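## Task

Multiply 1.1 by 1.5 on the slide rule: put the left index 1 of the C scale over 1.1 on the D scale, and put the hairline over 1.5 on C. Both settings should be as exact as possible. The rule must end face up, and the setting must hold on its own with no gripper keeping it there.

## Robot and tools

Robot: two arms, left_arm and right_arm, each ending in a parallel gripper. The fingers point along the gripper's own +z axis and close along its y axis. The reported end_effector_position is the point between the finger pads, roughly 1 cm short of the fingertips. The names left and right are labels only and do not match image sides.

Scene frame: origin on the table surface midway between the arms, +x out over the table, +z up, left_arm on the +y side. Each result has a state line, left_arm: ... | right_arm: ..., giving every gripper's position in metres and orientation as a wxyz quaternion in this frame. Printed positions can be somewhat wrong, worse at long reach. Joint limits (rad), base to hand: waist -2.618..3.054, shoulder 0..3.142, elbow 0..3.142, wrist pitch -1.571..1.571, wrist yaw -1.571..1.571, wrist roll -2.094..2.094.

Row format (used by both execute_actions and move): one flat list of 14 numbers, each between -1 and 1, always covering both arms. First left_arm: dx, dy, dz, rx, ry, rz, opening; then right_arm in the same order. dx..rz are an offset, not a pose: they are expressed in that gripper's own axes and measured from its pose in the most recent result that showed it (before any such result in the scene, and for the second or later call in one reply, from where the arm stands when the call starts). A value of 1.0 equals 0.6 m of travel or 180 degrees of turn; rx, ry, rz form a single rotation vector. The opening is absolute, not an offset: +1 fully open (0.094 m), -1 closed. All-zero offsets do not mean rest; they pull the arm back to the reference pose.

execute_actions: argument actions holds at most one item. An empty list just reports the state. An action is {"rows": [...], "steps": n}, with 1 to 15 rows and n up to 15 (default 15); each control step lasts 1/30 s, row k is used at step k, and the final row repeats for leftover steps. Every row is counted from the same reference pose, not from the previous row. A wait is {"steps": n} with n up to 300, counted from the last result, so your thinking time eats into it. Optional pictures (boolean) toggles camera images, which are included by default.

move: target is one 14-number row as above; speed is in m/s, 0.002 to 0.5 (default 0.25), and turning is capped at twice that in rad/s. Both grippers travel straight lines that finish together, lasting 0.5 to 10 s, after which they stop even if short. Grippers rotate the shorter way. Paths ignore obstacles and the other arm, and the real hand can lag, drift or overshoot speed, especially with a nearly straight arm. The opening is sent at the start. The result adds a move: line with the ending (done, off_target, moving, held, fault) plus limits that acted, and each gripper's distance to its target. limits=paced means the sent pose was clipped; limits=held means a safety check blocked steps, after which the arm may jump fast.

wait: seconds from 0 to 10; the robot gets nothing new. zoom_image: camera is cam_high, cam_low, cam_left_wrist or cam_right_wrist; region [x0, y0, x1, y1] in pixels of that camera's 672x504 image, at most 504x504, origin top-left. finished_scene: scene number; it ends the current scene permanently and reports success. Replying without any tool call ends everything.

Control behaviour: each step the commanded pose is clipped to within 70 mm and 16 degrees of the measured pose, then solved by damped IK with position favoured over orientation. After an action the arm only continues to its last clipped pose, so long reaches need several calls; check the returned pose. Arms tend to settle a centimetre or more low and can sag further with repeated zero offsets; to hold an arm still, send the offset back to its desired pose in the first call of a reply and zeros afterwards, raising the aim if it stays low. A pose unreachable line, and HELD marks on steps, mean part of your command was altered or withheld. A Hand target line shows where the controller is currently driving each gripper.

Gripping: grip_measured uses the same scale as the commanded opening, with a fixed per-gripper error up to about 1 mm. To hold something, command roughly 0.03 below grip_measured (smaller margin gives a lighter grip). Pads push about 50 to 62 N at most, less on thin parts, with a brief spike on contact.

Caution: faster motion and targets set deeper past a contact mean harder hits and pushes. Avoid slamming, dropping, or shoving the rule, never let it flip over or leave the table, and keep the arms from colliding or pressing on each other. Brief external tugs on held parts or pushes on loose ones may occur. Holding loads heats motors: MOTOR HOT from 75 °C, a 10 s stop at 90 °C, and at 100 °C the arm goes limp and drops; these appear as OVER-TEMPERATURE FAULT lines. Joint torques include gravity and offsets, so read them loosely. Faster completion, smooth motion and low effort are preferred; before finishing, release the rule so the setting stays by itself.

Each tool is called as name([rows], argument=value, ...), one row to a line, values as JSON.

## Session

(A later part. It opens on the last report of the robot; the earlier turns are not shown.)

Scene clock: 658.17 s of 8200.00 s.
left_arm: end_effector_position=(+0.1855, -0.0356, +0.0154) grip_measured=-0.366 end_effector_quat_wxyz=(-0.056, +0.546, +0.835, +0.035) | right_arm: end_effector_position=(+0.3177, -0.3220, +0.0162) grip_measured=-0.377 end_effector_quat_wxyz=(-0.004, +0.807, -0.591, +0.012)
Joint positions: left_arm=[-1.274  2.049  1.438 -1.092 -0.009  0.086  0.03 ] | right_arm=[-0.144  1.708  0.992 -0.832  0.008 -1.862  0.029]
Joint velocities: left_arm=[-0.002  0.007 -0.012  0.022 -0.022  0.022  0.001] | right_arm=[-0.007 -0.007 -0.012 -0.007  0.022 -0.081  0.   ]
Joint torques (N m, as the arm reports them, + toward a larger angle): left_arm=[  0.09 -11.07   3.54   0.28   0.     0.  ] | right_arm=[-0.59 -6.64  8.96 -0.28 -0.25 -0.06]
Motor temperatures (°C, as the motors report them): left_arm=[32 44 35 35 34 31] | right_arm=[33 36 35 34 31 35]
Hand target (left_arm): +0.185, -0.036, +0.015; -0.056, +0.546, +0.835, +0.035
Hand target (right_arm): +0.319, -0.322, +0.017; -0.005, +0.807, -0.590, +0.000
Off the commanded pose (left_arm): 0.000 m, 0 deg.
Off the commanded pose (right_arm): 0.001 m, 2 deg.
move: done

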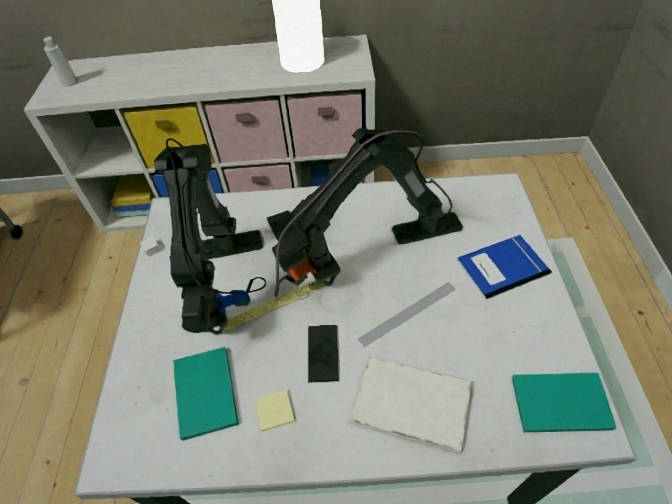

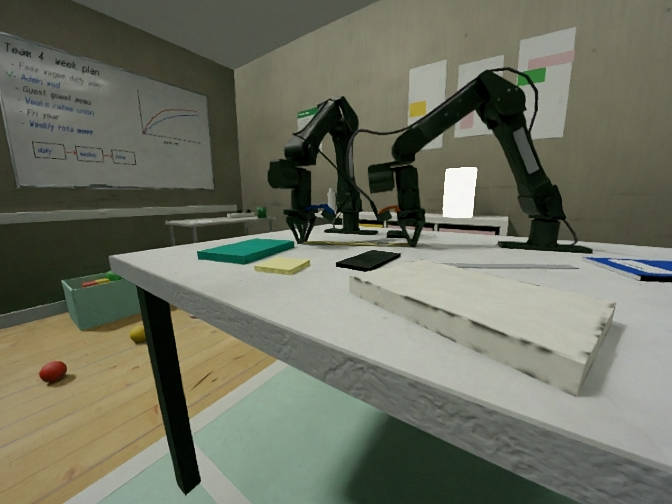

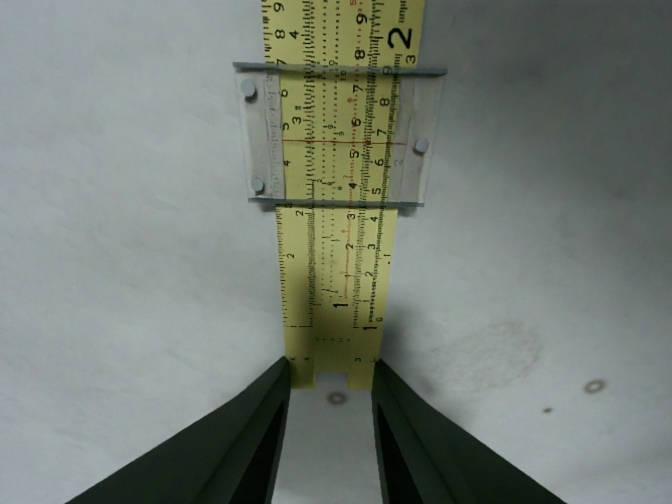

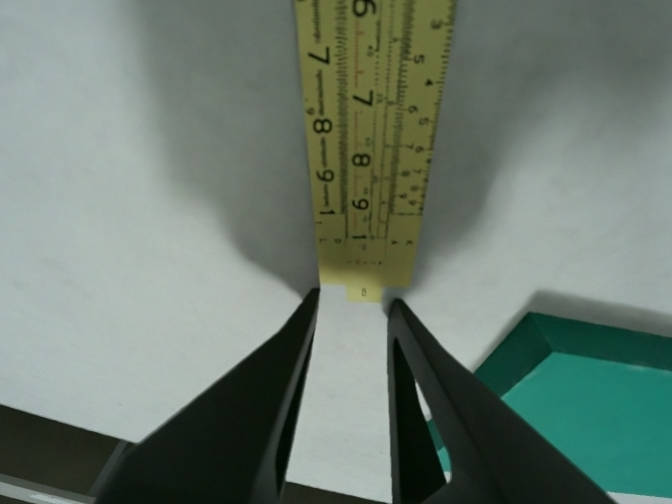

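move(target=[0,0,0,0,0,0,-0.39,-0.018,-0.004,-0.002,0,0,0,-0.38], speed=0.01)

move(target=[0,0,0,0,0,0,-0.39,0,0,0,0,0,0,-0.79], speed=0.01)

Scene clock: 662.30 s of 8200.00 s.
left_arm: end_effector_position=(+0.1855, -0.0356, +0.0154) grip_measured=-0.366 end_effector_quat_wxyz=(-0.056, +0.546, +0.835, +0.035) | right_arm: end_effector_position=(+0.3176, -0.3171, +0.0162) grip_measured=-0.377 end_effector_quat_wxyz=(+0.002, +0.806, -0.592, +0.016)
Joint positions: left_arm=[-1.274  2.049  1.438 -1.092 -0.009  0.086  0.03 ] | right_arm=[-0.117  1.708  0.992 -0.832  0.024 -1.833  0.029]
Joint velocities: left_arm=[ 0.012  0.002 -0.007 -0.007 -0.022 -0.022 -0.001] | right_arm=[ 0.007  0.007  0.002  0.007 -0.007  0.051  0.   ]
Joint torques (N m, as the arm reports them, + toward a larger angle): left_arm=[  0.03 -10.97   3.58   0.3    0.    -0.02] | right_arm=[ 1.33 -8.45  6.84 -0.09 -0.06  0.11]
Motor temperatures (°C, as the motors report them): left_arm=[32 44 35 35 34 31] | right_arm=[33 36 35 34 31 35]
Hand target (left_arm): +0.185, -0.036, +0.015; -0.056, +0.546, +0.835, +0.035
Hand target (right_arm): +0.317, -0.311, +0.017; -0.004, +0.807, -0.591, +0.011
Off the commanded pose (left_arm): 0.000 m, 0 deg.
Off the commanded pose (right_arm): 0.006 m, 1 deg.
move: done

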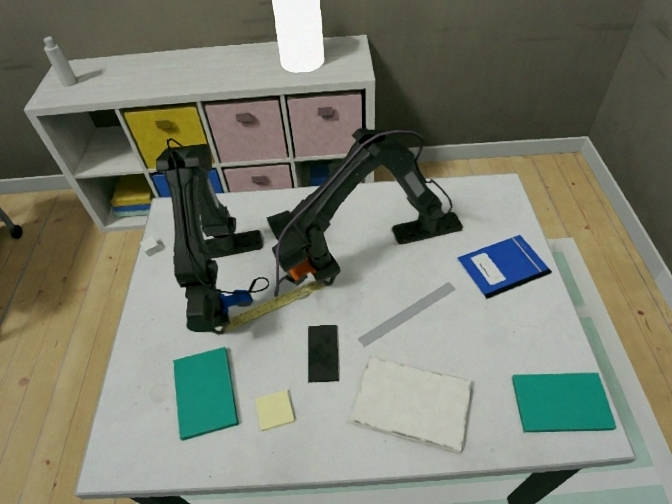

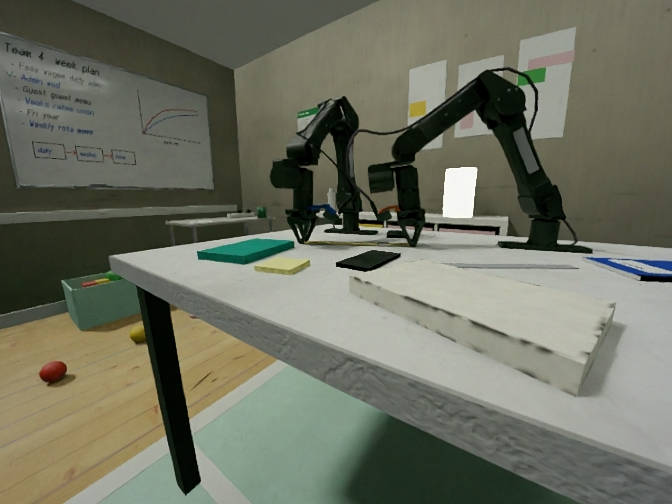

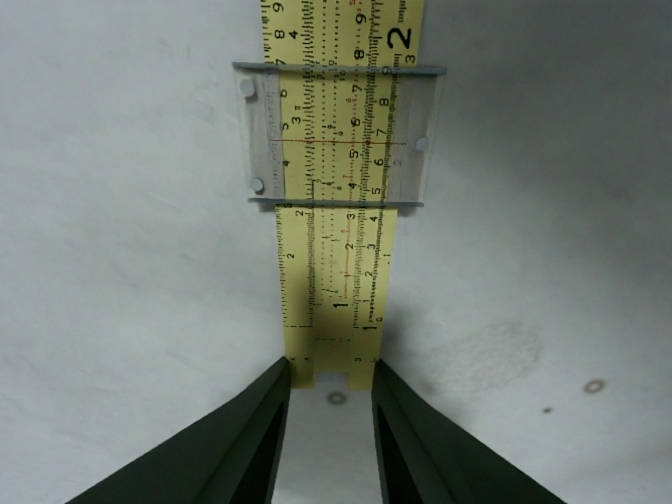

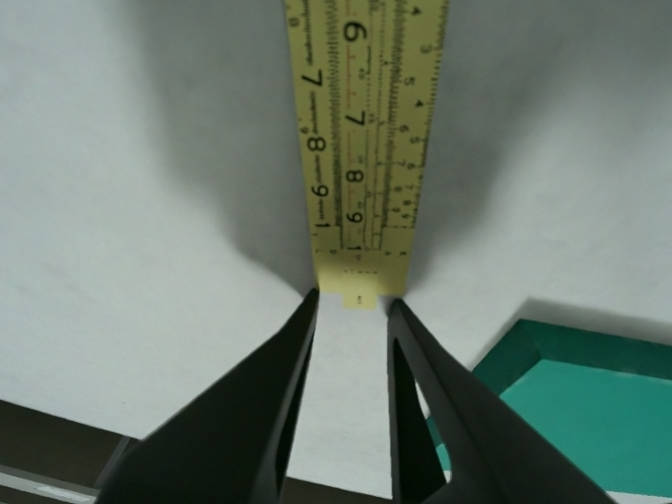

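Scene clock: 662.80 s of 8200.00 s.
left_arm: end_effector_position=(+0.1855, -0.0355, +0.0154) grip_measured=-0.366 end_effector_quat_wxyz=(-0.056, +0.545, +0.836, +0.035) | right_arm: end_effector_position=(+0.3178, -0.3174, +0.0162) grip_measured=-0.779 end_effector_quat_wxyz=(+0.003, +0.806, -0.592, +0.017)
Joint positions: left_arm=[-1.274  2.049  1.438 -1.092 -0.009  0.085  0.03 ] | right_arm=[-0.117  1.708  0.992 -0.831  0.025 -1.833  0.01 ]
Joint velocities: left_arm=[-0.007  0.002 -0.022 -0.037 -0.007 -0.037  0.   ] | right_arm=[-0.012 -0.002 -0.007  0.007  0.022 -0.037  0.   ]
Joint torques (N m, as the arm reports them, + toward a larger angle): left_arm=[  0.01 -11.03   3.47   0.29   0.02  -0.04] | right_arm=[ 0.03 -8.39  6.73 -0.04  0.03  0.02]
Motor temperatures (°C, as the motors report them): left_arm=[32 44 35 35 34 31] | right_arm=[33 36 35 34 31 35]
Hand target (left_arm): +0.185, -0.036, +0.015; -0.056, +0.546, +0.835, +0.035
Hand target (right_arm): +0.318, -0.317, +0.016; +0.002, +0.806, -0.591, +0.016
Off the commanded pose (left_arm): 0.000 m, 0 deg.
Off the commanded pose (right_arm): 0.000 m, 0 deg.
move: done

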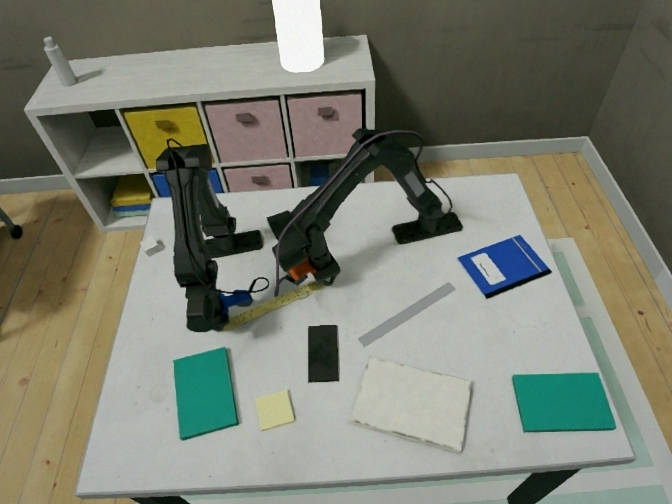

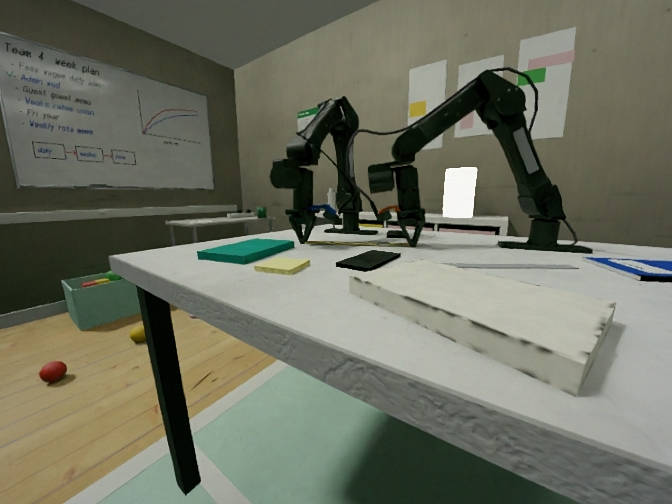

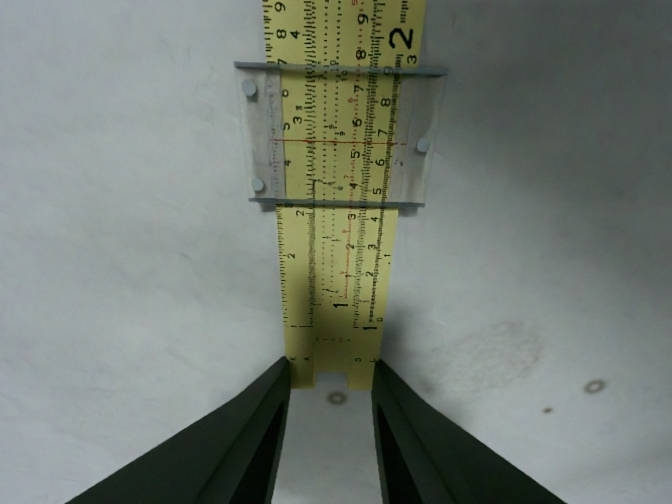

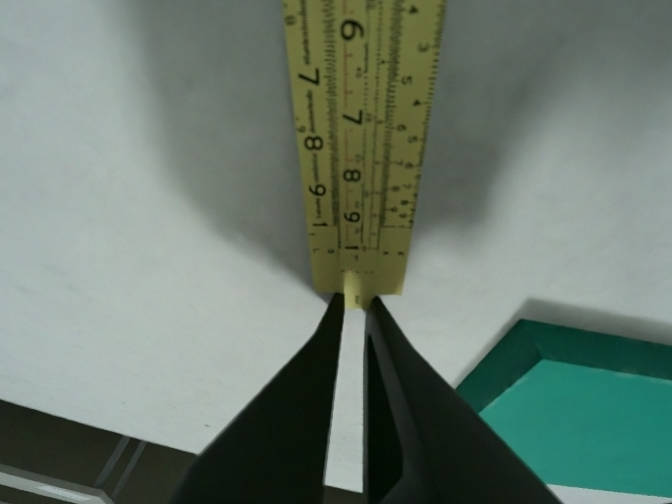

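move(target=[0,0,0,0,0,0,-0.39,0,0,0,0,0,0,-0.88], speed=0.01)

Scene clock: 665.10 s of 8200.00 s.
left_arm: end_effector_position=(+0.1855, -0.0355, +0.0154) grip_measured=-0.366 end_effector_quat_wxyz=(-0.056, +0.545, +0.836, +0.035) | right_arm: end_effector_position=(+0.3178, -0.3174, +0.0162) grip_measured=-0.825 end_effector_quat_wxyz=(+0.003, +0.806, -0.592, +0.017)
Joint positions: left_arm=[-1.274  2.049  1.438 -1.092 -0.009  0.085  0.03 ] | right_arm=[-0.117  1.708  0.992 -0.831  0.025 -1.833  0.008]
Joint velocities: left_arm=[ 0.007  0.012  0.007  0.037  0.037  0.007 -0.001] | right_arm=[ 0.022  0.002 -0.007 -0.051 -0.022  0.081  0.   ]
Joint torques (N m, as the arm reports them, + toward a larger angle): left_arm=[  0.05 -11.     3.43   0.28   0.01   0.  ] | right_arm=[ 0.07 -8.22  6.75 -0.11  0.    0.06]
Motor temperatures (°C, as the motors report them): left_arm=[32 44 35 35 34 31] | right_arm=[33 36 35 34 31 35]
Hand target (left_arm): +0.186, -0.035, +0.015; -0.056, +0.545, +0.836, +0.035
Hand target (right_arm): +0.318, -0.317, +0.016; +0.003, +0.806, -0.592, +0.017
Off the commanded pose (left_arm): 0.000 m, 0 deg.
Off the commanded pose (right_arm): 0.000 m, 0 deg.
move: done

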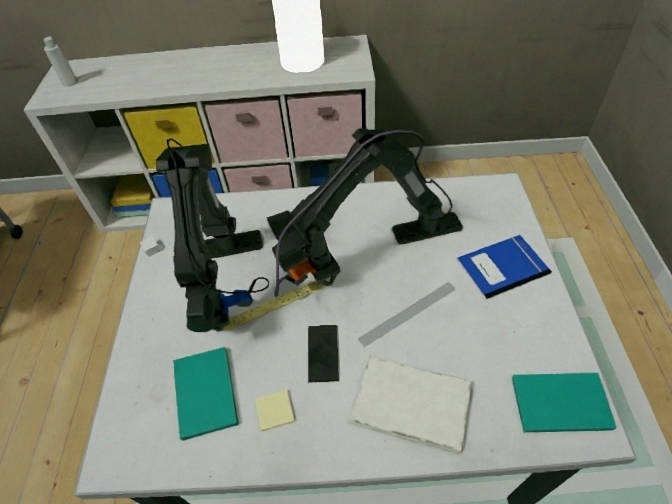

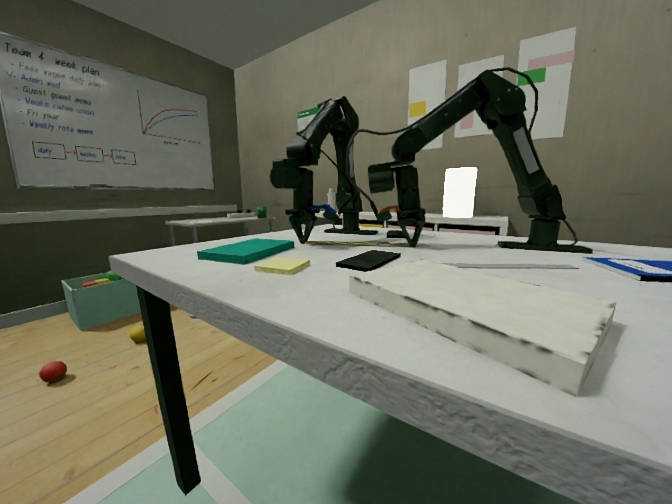

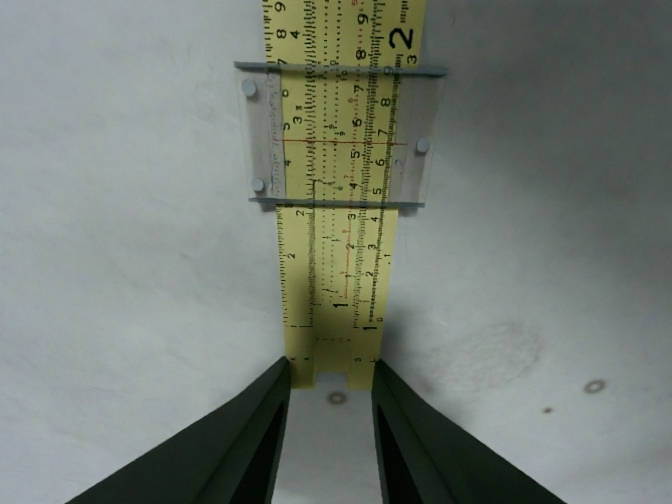

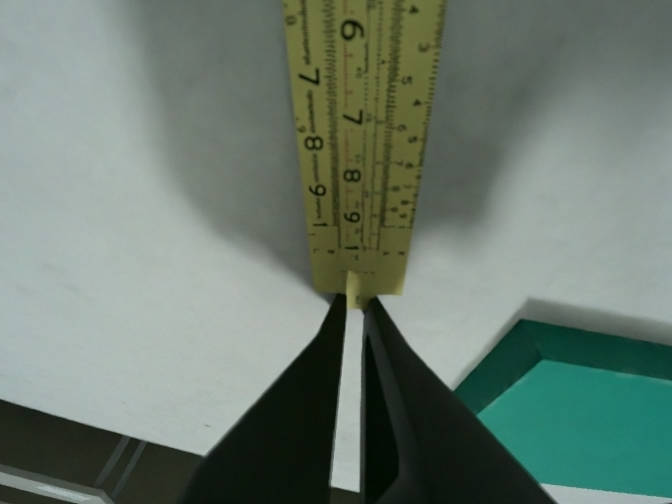

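move(target=[0.012,0,0,0,0,0,-0.39,0.017,0,0,0,0,0,-0.88], speed=0.006)

zoom_image(camera="cam_left_wrist", region=[330,270,390,340])

Scene clock: 669.53 s of 8200.00 s.
left_arm: end_effector_position=(+0.1858, -0.0358, +0.0150) grip_measured=-0.366 end_effector_quat_wxyz=(-0.050, +0.546, +0.836, +0.032) | right_arm: end_effector_position=(+0.3178, -0.3206, +0.0162) grip_measured=-0.825 end_effector_quat_wxyz=(-0.003, +0.807, -0.590, +0.012)
Joint positions: left_arm=[-1.274  2.038  1.422 -1.073 -0.01   0.085  0.03 ] | right_arm=[-0.138  1.708  0.992 -0.831  0.01  -1.857  0.008]
Joint velocities: left_arm=[ 0.002  0.007  0.012 -0.066  0.007  0.037  0.   ] | right_arm=[-0.022 -0.007  0.002 -0.037  0.007  0.037  0.   ]
Joint torques (N m, as the arm reports them, + toward a larger angle): left_arm=[  0.22 -12.32   1.97   0.25  -0.01   0.02] | right_arm=[-1.17 -7.19  7.76 -0.06  0.22 -0.11]
Motor temperatures (°C, as the motors report them): left_arm=[32 44 35 35 34 31] | right_arm=[33 36 35 34 31 35]
Hand target (left_arm): +0.183, -0.029, +0.016; -0.056, +0.545, +0.836, +0.035
Hand target (right_arm): +0.321, -0.327, +0.017; +0.003, +0.806, -0.592, +0.017
Off the commanded pose (left_arm): 0.008 m, 1 deg.
Off the commanded pose (right_arm): 0.007 m, 1 deg.
move: done

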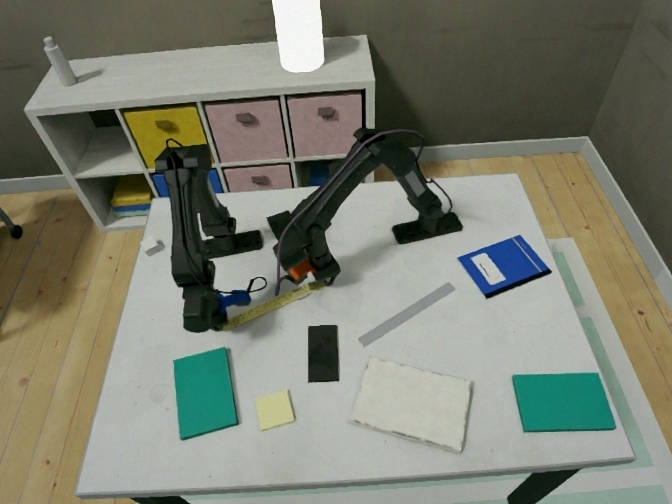

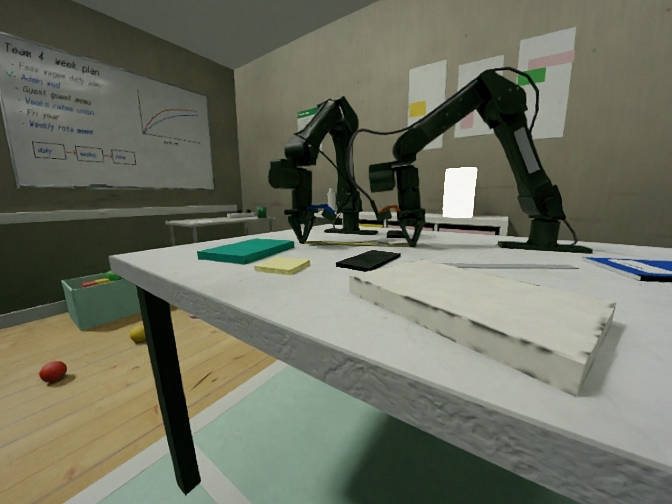

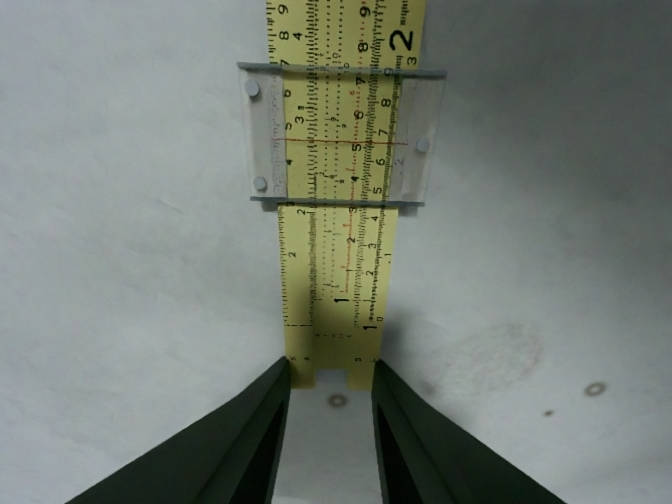

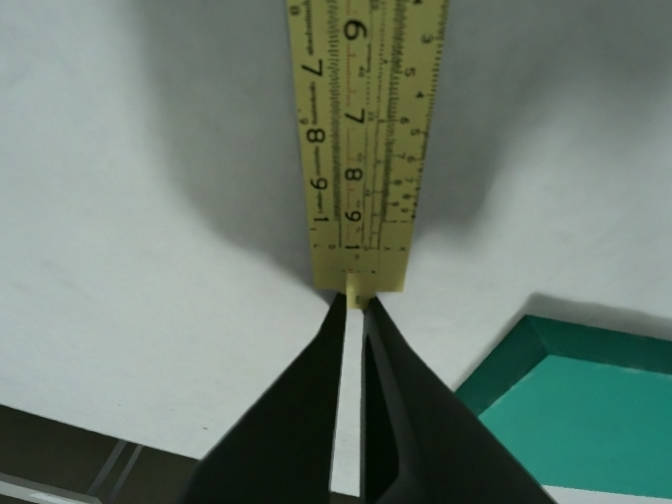

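Region (330, 270, 390, 340) of cam_left_wrist's 672x504 image, scaled by 7.200, with more detail than that image has; it fills the left 432 columns of this view, and the rest is white.

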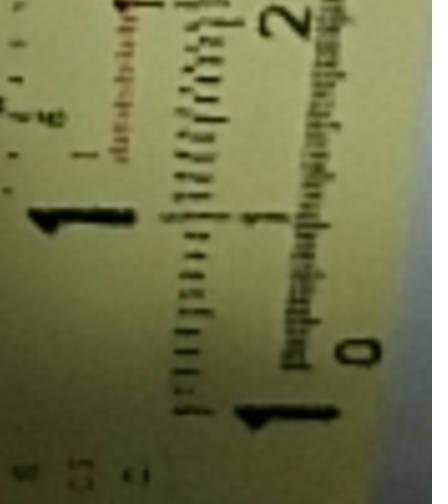

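move(target=[0,0,0,0,0,0,-0.39,0,0,0,0,0,0,-0.6], speed=0.01)

zoom_image(camera="cam_left_wrist", region=[330,270,390,340])

zoom_image(camera="cam_left_wrist", region=[330,100,410,190])

Scene clock: 672.97 s of 8200.00 s.
left_arm: end_effector_position=(+0.1858, -0.0360, +0.0150) grip_measured=-0.366 end_effector_quat_wxyz=(-0.050, +0.546, +0.836, +0.032) | right_arm: end_effector_position=(+0.3178, -0.3206, +0.0162) grip_measured=-0.603 end_effector_quat_wxyz=(-0.003, +0.807, -0.590, +0.012)
Joint positions: left_arm=[-1.274  2.038  1.422 -1.073 -0.009  0.085  0.03 ] | right_arm=[-0.138  1.708  0.992 -0.831  0.01  -1.857  0.019]
Joint velocities: left_arm=[-0.007  0.017  0.007  0.007 -0.066  0.007 -0.001] | right_arm=[ 0.007  0.007  0.012  0.037  0.037 -0.037 -0.001]
Joint torques (N m, as the arm reports them, + toward a larger angle): left_arm=[  0.04 -10.88   3.49   0.31   0.01  -0.01] | right_arm=[ 0.01 -7.92  6.65 -0.08  0.01  0.04]
Motor temperatures (°C, as the motors report them): left_arm=[32 45 35 35 34 31] | right_arm=[33 36 35 34 31 35]
Hand target (left_arm): +0.186, -0.036, +0.015; -0.050, +0.546, +0.836, +0.032
Hand target (right_arm): +0.318, -0.321, +0.016; -0.003, +0.807, -0.590, +0.012
Off the commanded pose (left_arm): 0.000 m, 0 deg.
Off the commanded pose (right_arm): 0.000 m, 0 deg.
move: done

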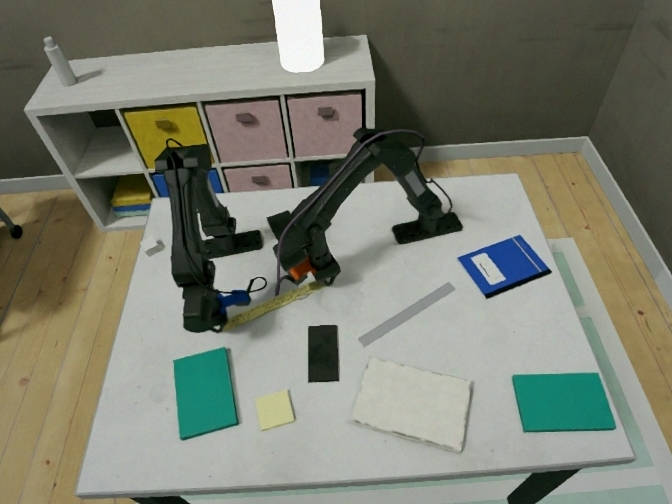

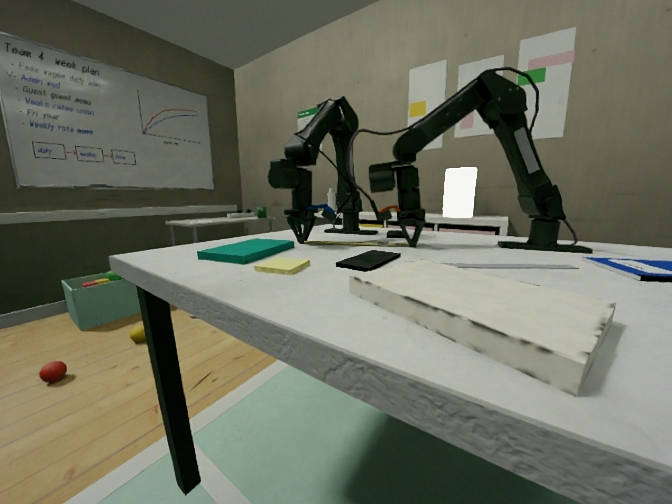

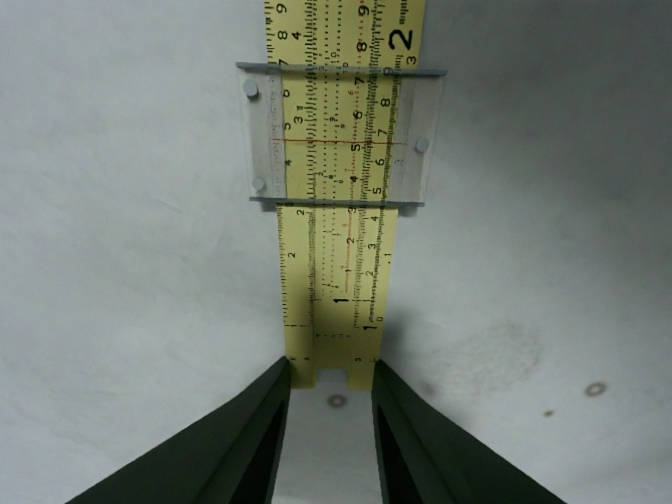

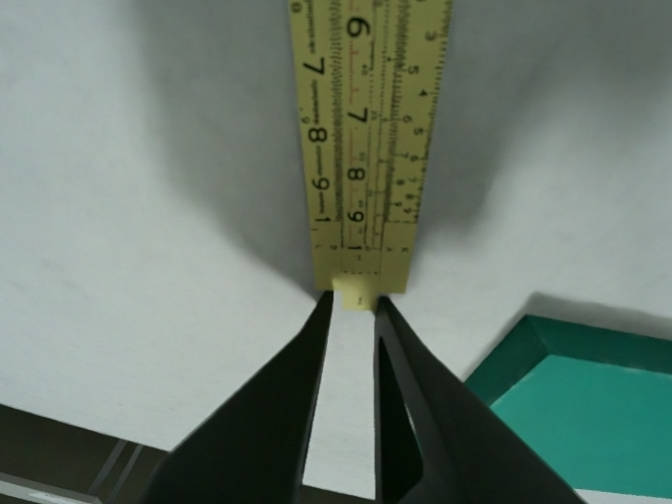

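Region (330, 270, 390, 340) of cam_left_wrist's 672x504 image, scaled by 7.200, with more detail than that image has; it fills the left 432 columns of this view, and the rest is white.

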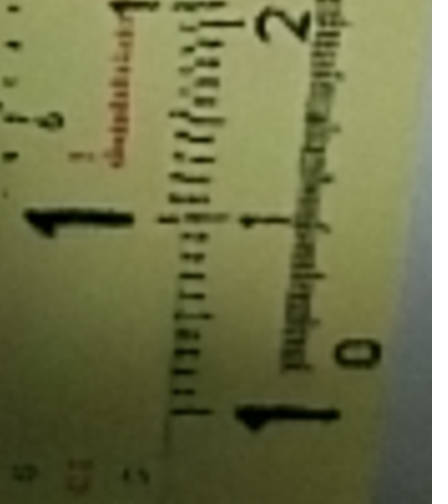

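Region (330, 100, 410, 190) of cam_left_wrist's 672x504 image, scaled by 5.600, with more detail than that image has.

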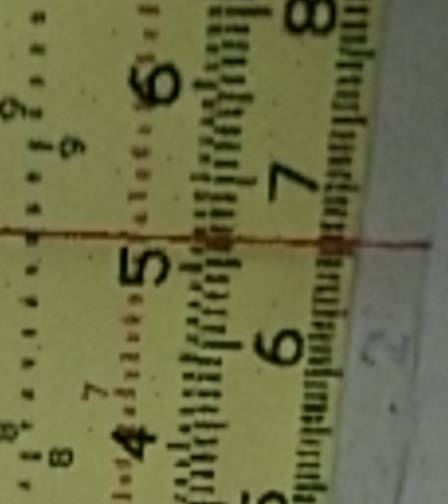

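move(target=[0,0,0,0,0,0,-0.39,0,0,0,0,0,0,-0.12], speed=0.03)

move(target=[0,0,0,0,0,0,-0.39,-0.048,0.008,-0.003,0,0,0,-0.12], speed=0.03)

Scene clock: 703.60 s of 8200.00 s.
left_arm: end_effector_position=(+0.1858, -0.0360, +0.0150) grip_measured=-0.366 end_effector_quat_wxyz=(-0.050, +0.546, +0.836, +0.032) | right_arm: end_effector_position=(+0.3178, -0.3206, +0.0162) grip_measured=-0.123 end_effector_quat_wxyz=(-0.003, +0.807, -0.590, +0.012)
Joint positions: left_arm=[-1.274  2.038  1.422 -1.073 -0.009  0.085  0.03 ] | right_arm=[-0.138  1.708  0.992 -0.831  0.01  -1.857  0.041]
Joint velocities: left_arm=[ 0.017  0.002  0.012 -0.066  0.007 -0.051 -0.001] | right_arm=[-0.012 -0.002 -0.022 -0.037 -0.081 -0.037 -0.   ]
Joint torques (N m, as the arm reports them, + toward a larger angle): left_arm=[ -0.08 -10.93   3.49   0.32   0.    -0.01] | right_arm=[ 0.19 -8.39  6.78 -0.06  0.04  0.04]
Motor temperatures (°C, as the motors report them): left_arm=[32 45 35 35 34 31] | right_arm=[33 36 35 34 31 35]
Hand target (left_arm): +0.186, -0.036, +0.015; -0.050, +0.546, +0.836, +0.032
Hand target (right_arm): +0.318, -0.321, +0.016; -0.003, +0.807, -0.590, +0.012
Off the commanded pose (left_arm): 0.000 m, 0 deg.
Off the commanded pose (right_arm): 0.000 m, 0 deg.
After step 90, 26.93 s passed at rest.
move: done

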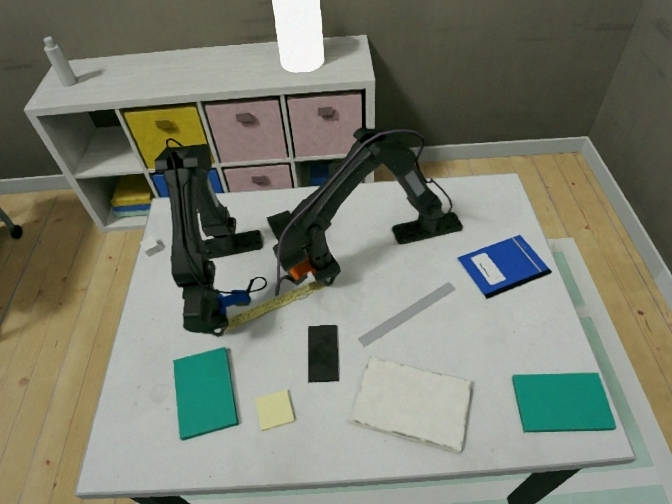

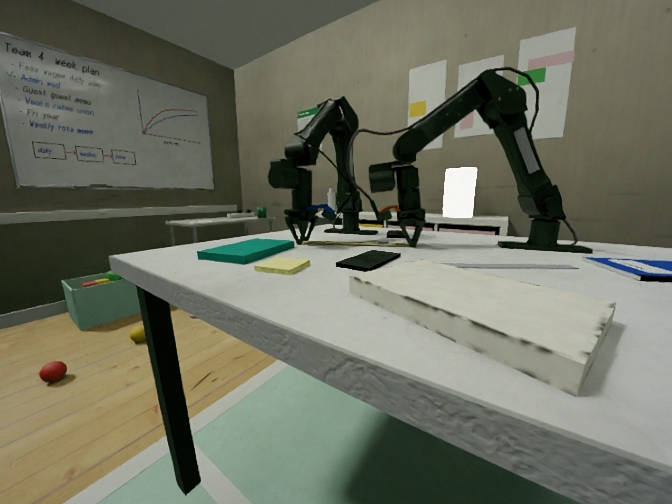

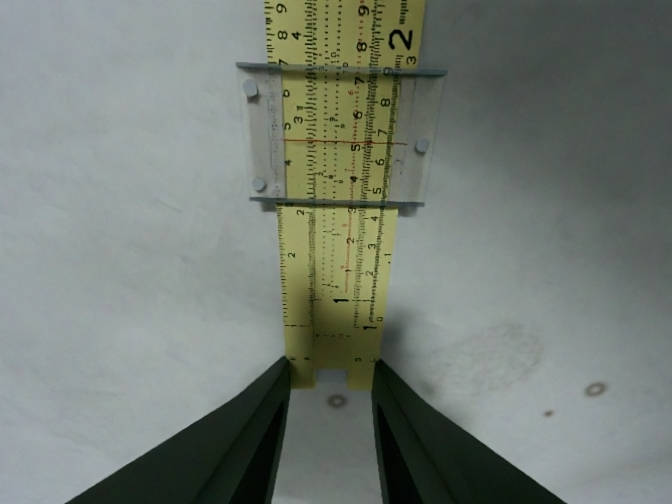

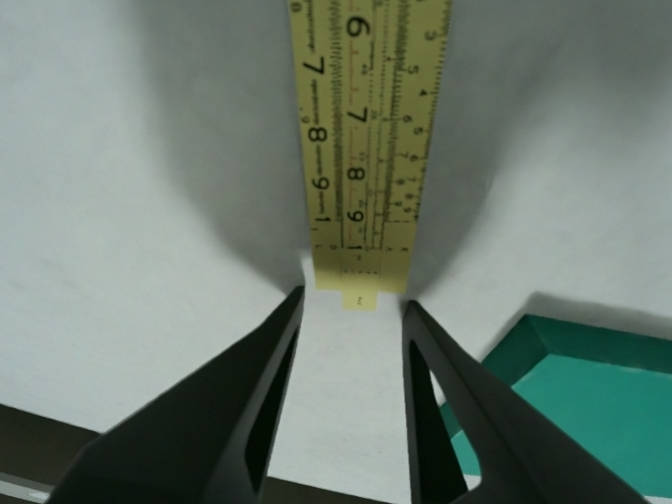

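Scene clock: 704.83 s of 8200.00 s.
left_arm: end_effector_position=(+0.1858, -0.0360, +0.0150) grip_measured=-0.366 end_effector_quat_wxyz=(-0.050, +0.546, +0.836, +0.032) | right_arm: end_effector_position=(+0.3104, -0.2971, +0.0164) grip_measured=-0.123 end_effector_quat_wxyz=(-0.001, +0.809, -0.588, +0.014)
Joint positions: left_arm=[-1.274  2.038  1.422 -1.073 -0.009  0.085  0.03 ] | right_arm=[-0.048  1.688  0.969 -0.83   0.018 -1.772  0.041]
Joint velocities: left_arm=[ 0.017 -0.012  0.022  0.007  0.022  0.081  0.001] | right_arm=[-0.012 -0.017 -0.022  0.007  0.007  0.11   0.001]
Joint torques (N m, as the arm reports them, + toward a larger angle): left_arm=[ -0.03 -10.94   3.52   0.3    0.    -0.03] | right_arm=[ 0.98 -9.63  4.94 -0.04 -0.09  0.13]
Motor temperatures (°C, as the motors report them): left_arm=[32 45 35 35 34 31] | right_arm=[33 36 35 34 31 35]
Hand target (left_arm): +0.186, -0.036, +0.015; -0.050, +0.546, +0.836, +0.032
Hand target (right_arm): +0.305, -0.294, +0.017; -0.003, +0.807, -0.590, +0.011
Off the commanded pose (left_arm): 0.000 m, 0 deg.
Off the commanded pose (right_arm): 0.007 m, 0 deg.
move: done

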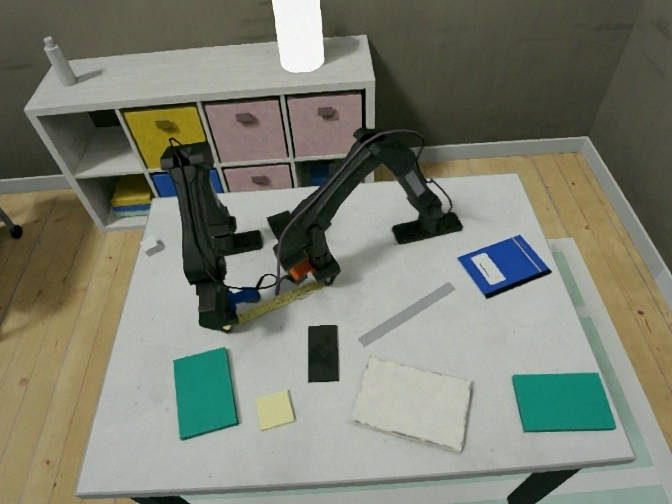

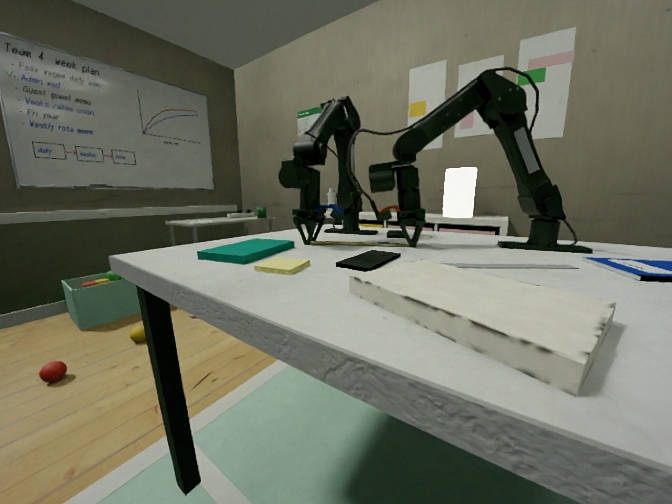

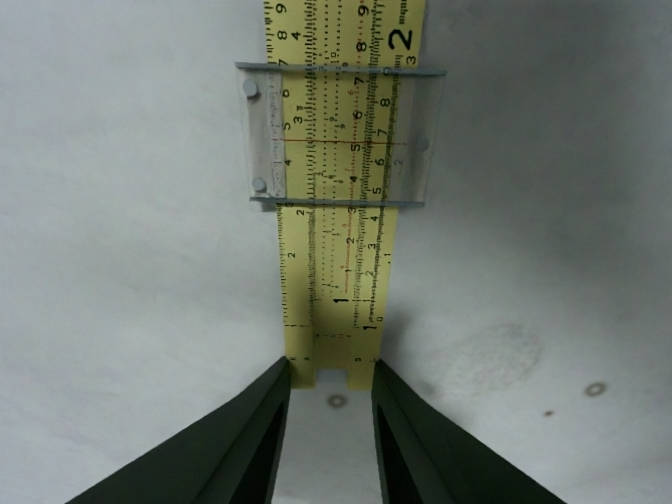

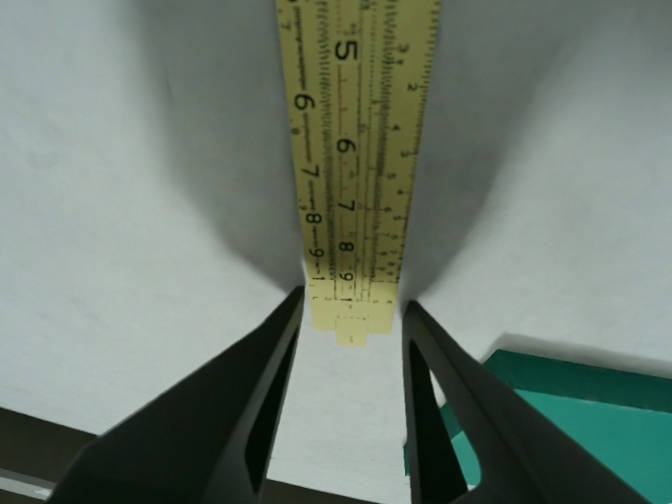

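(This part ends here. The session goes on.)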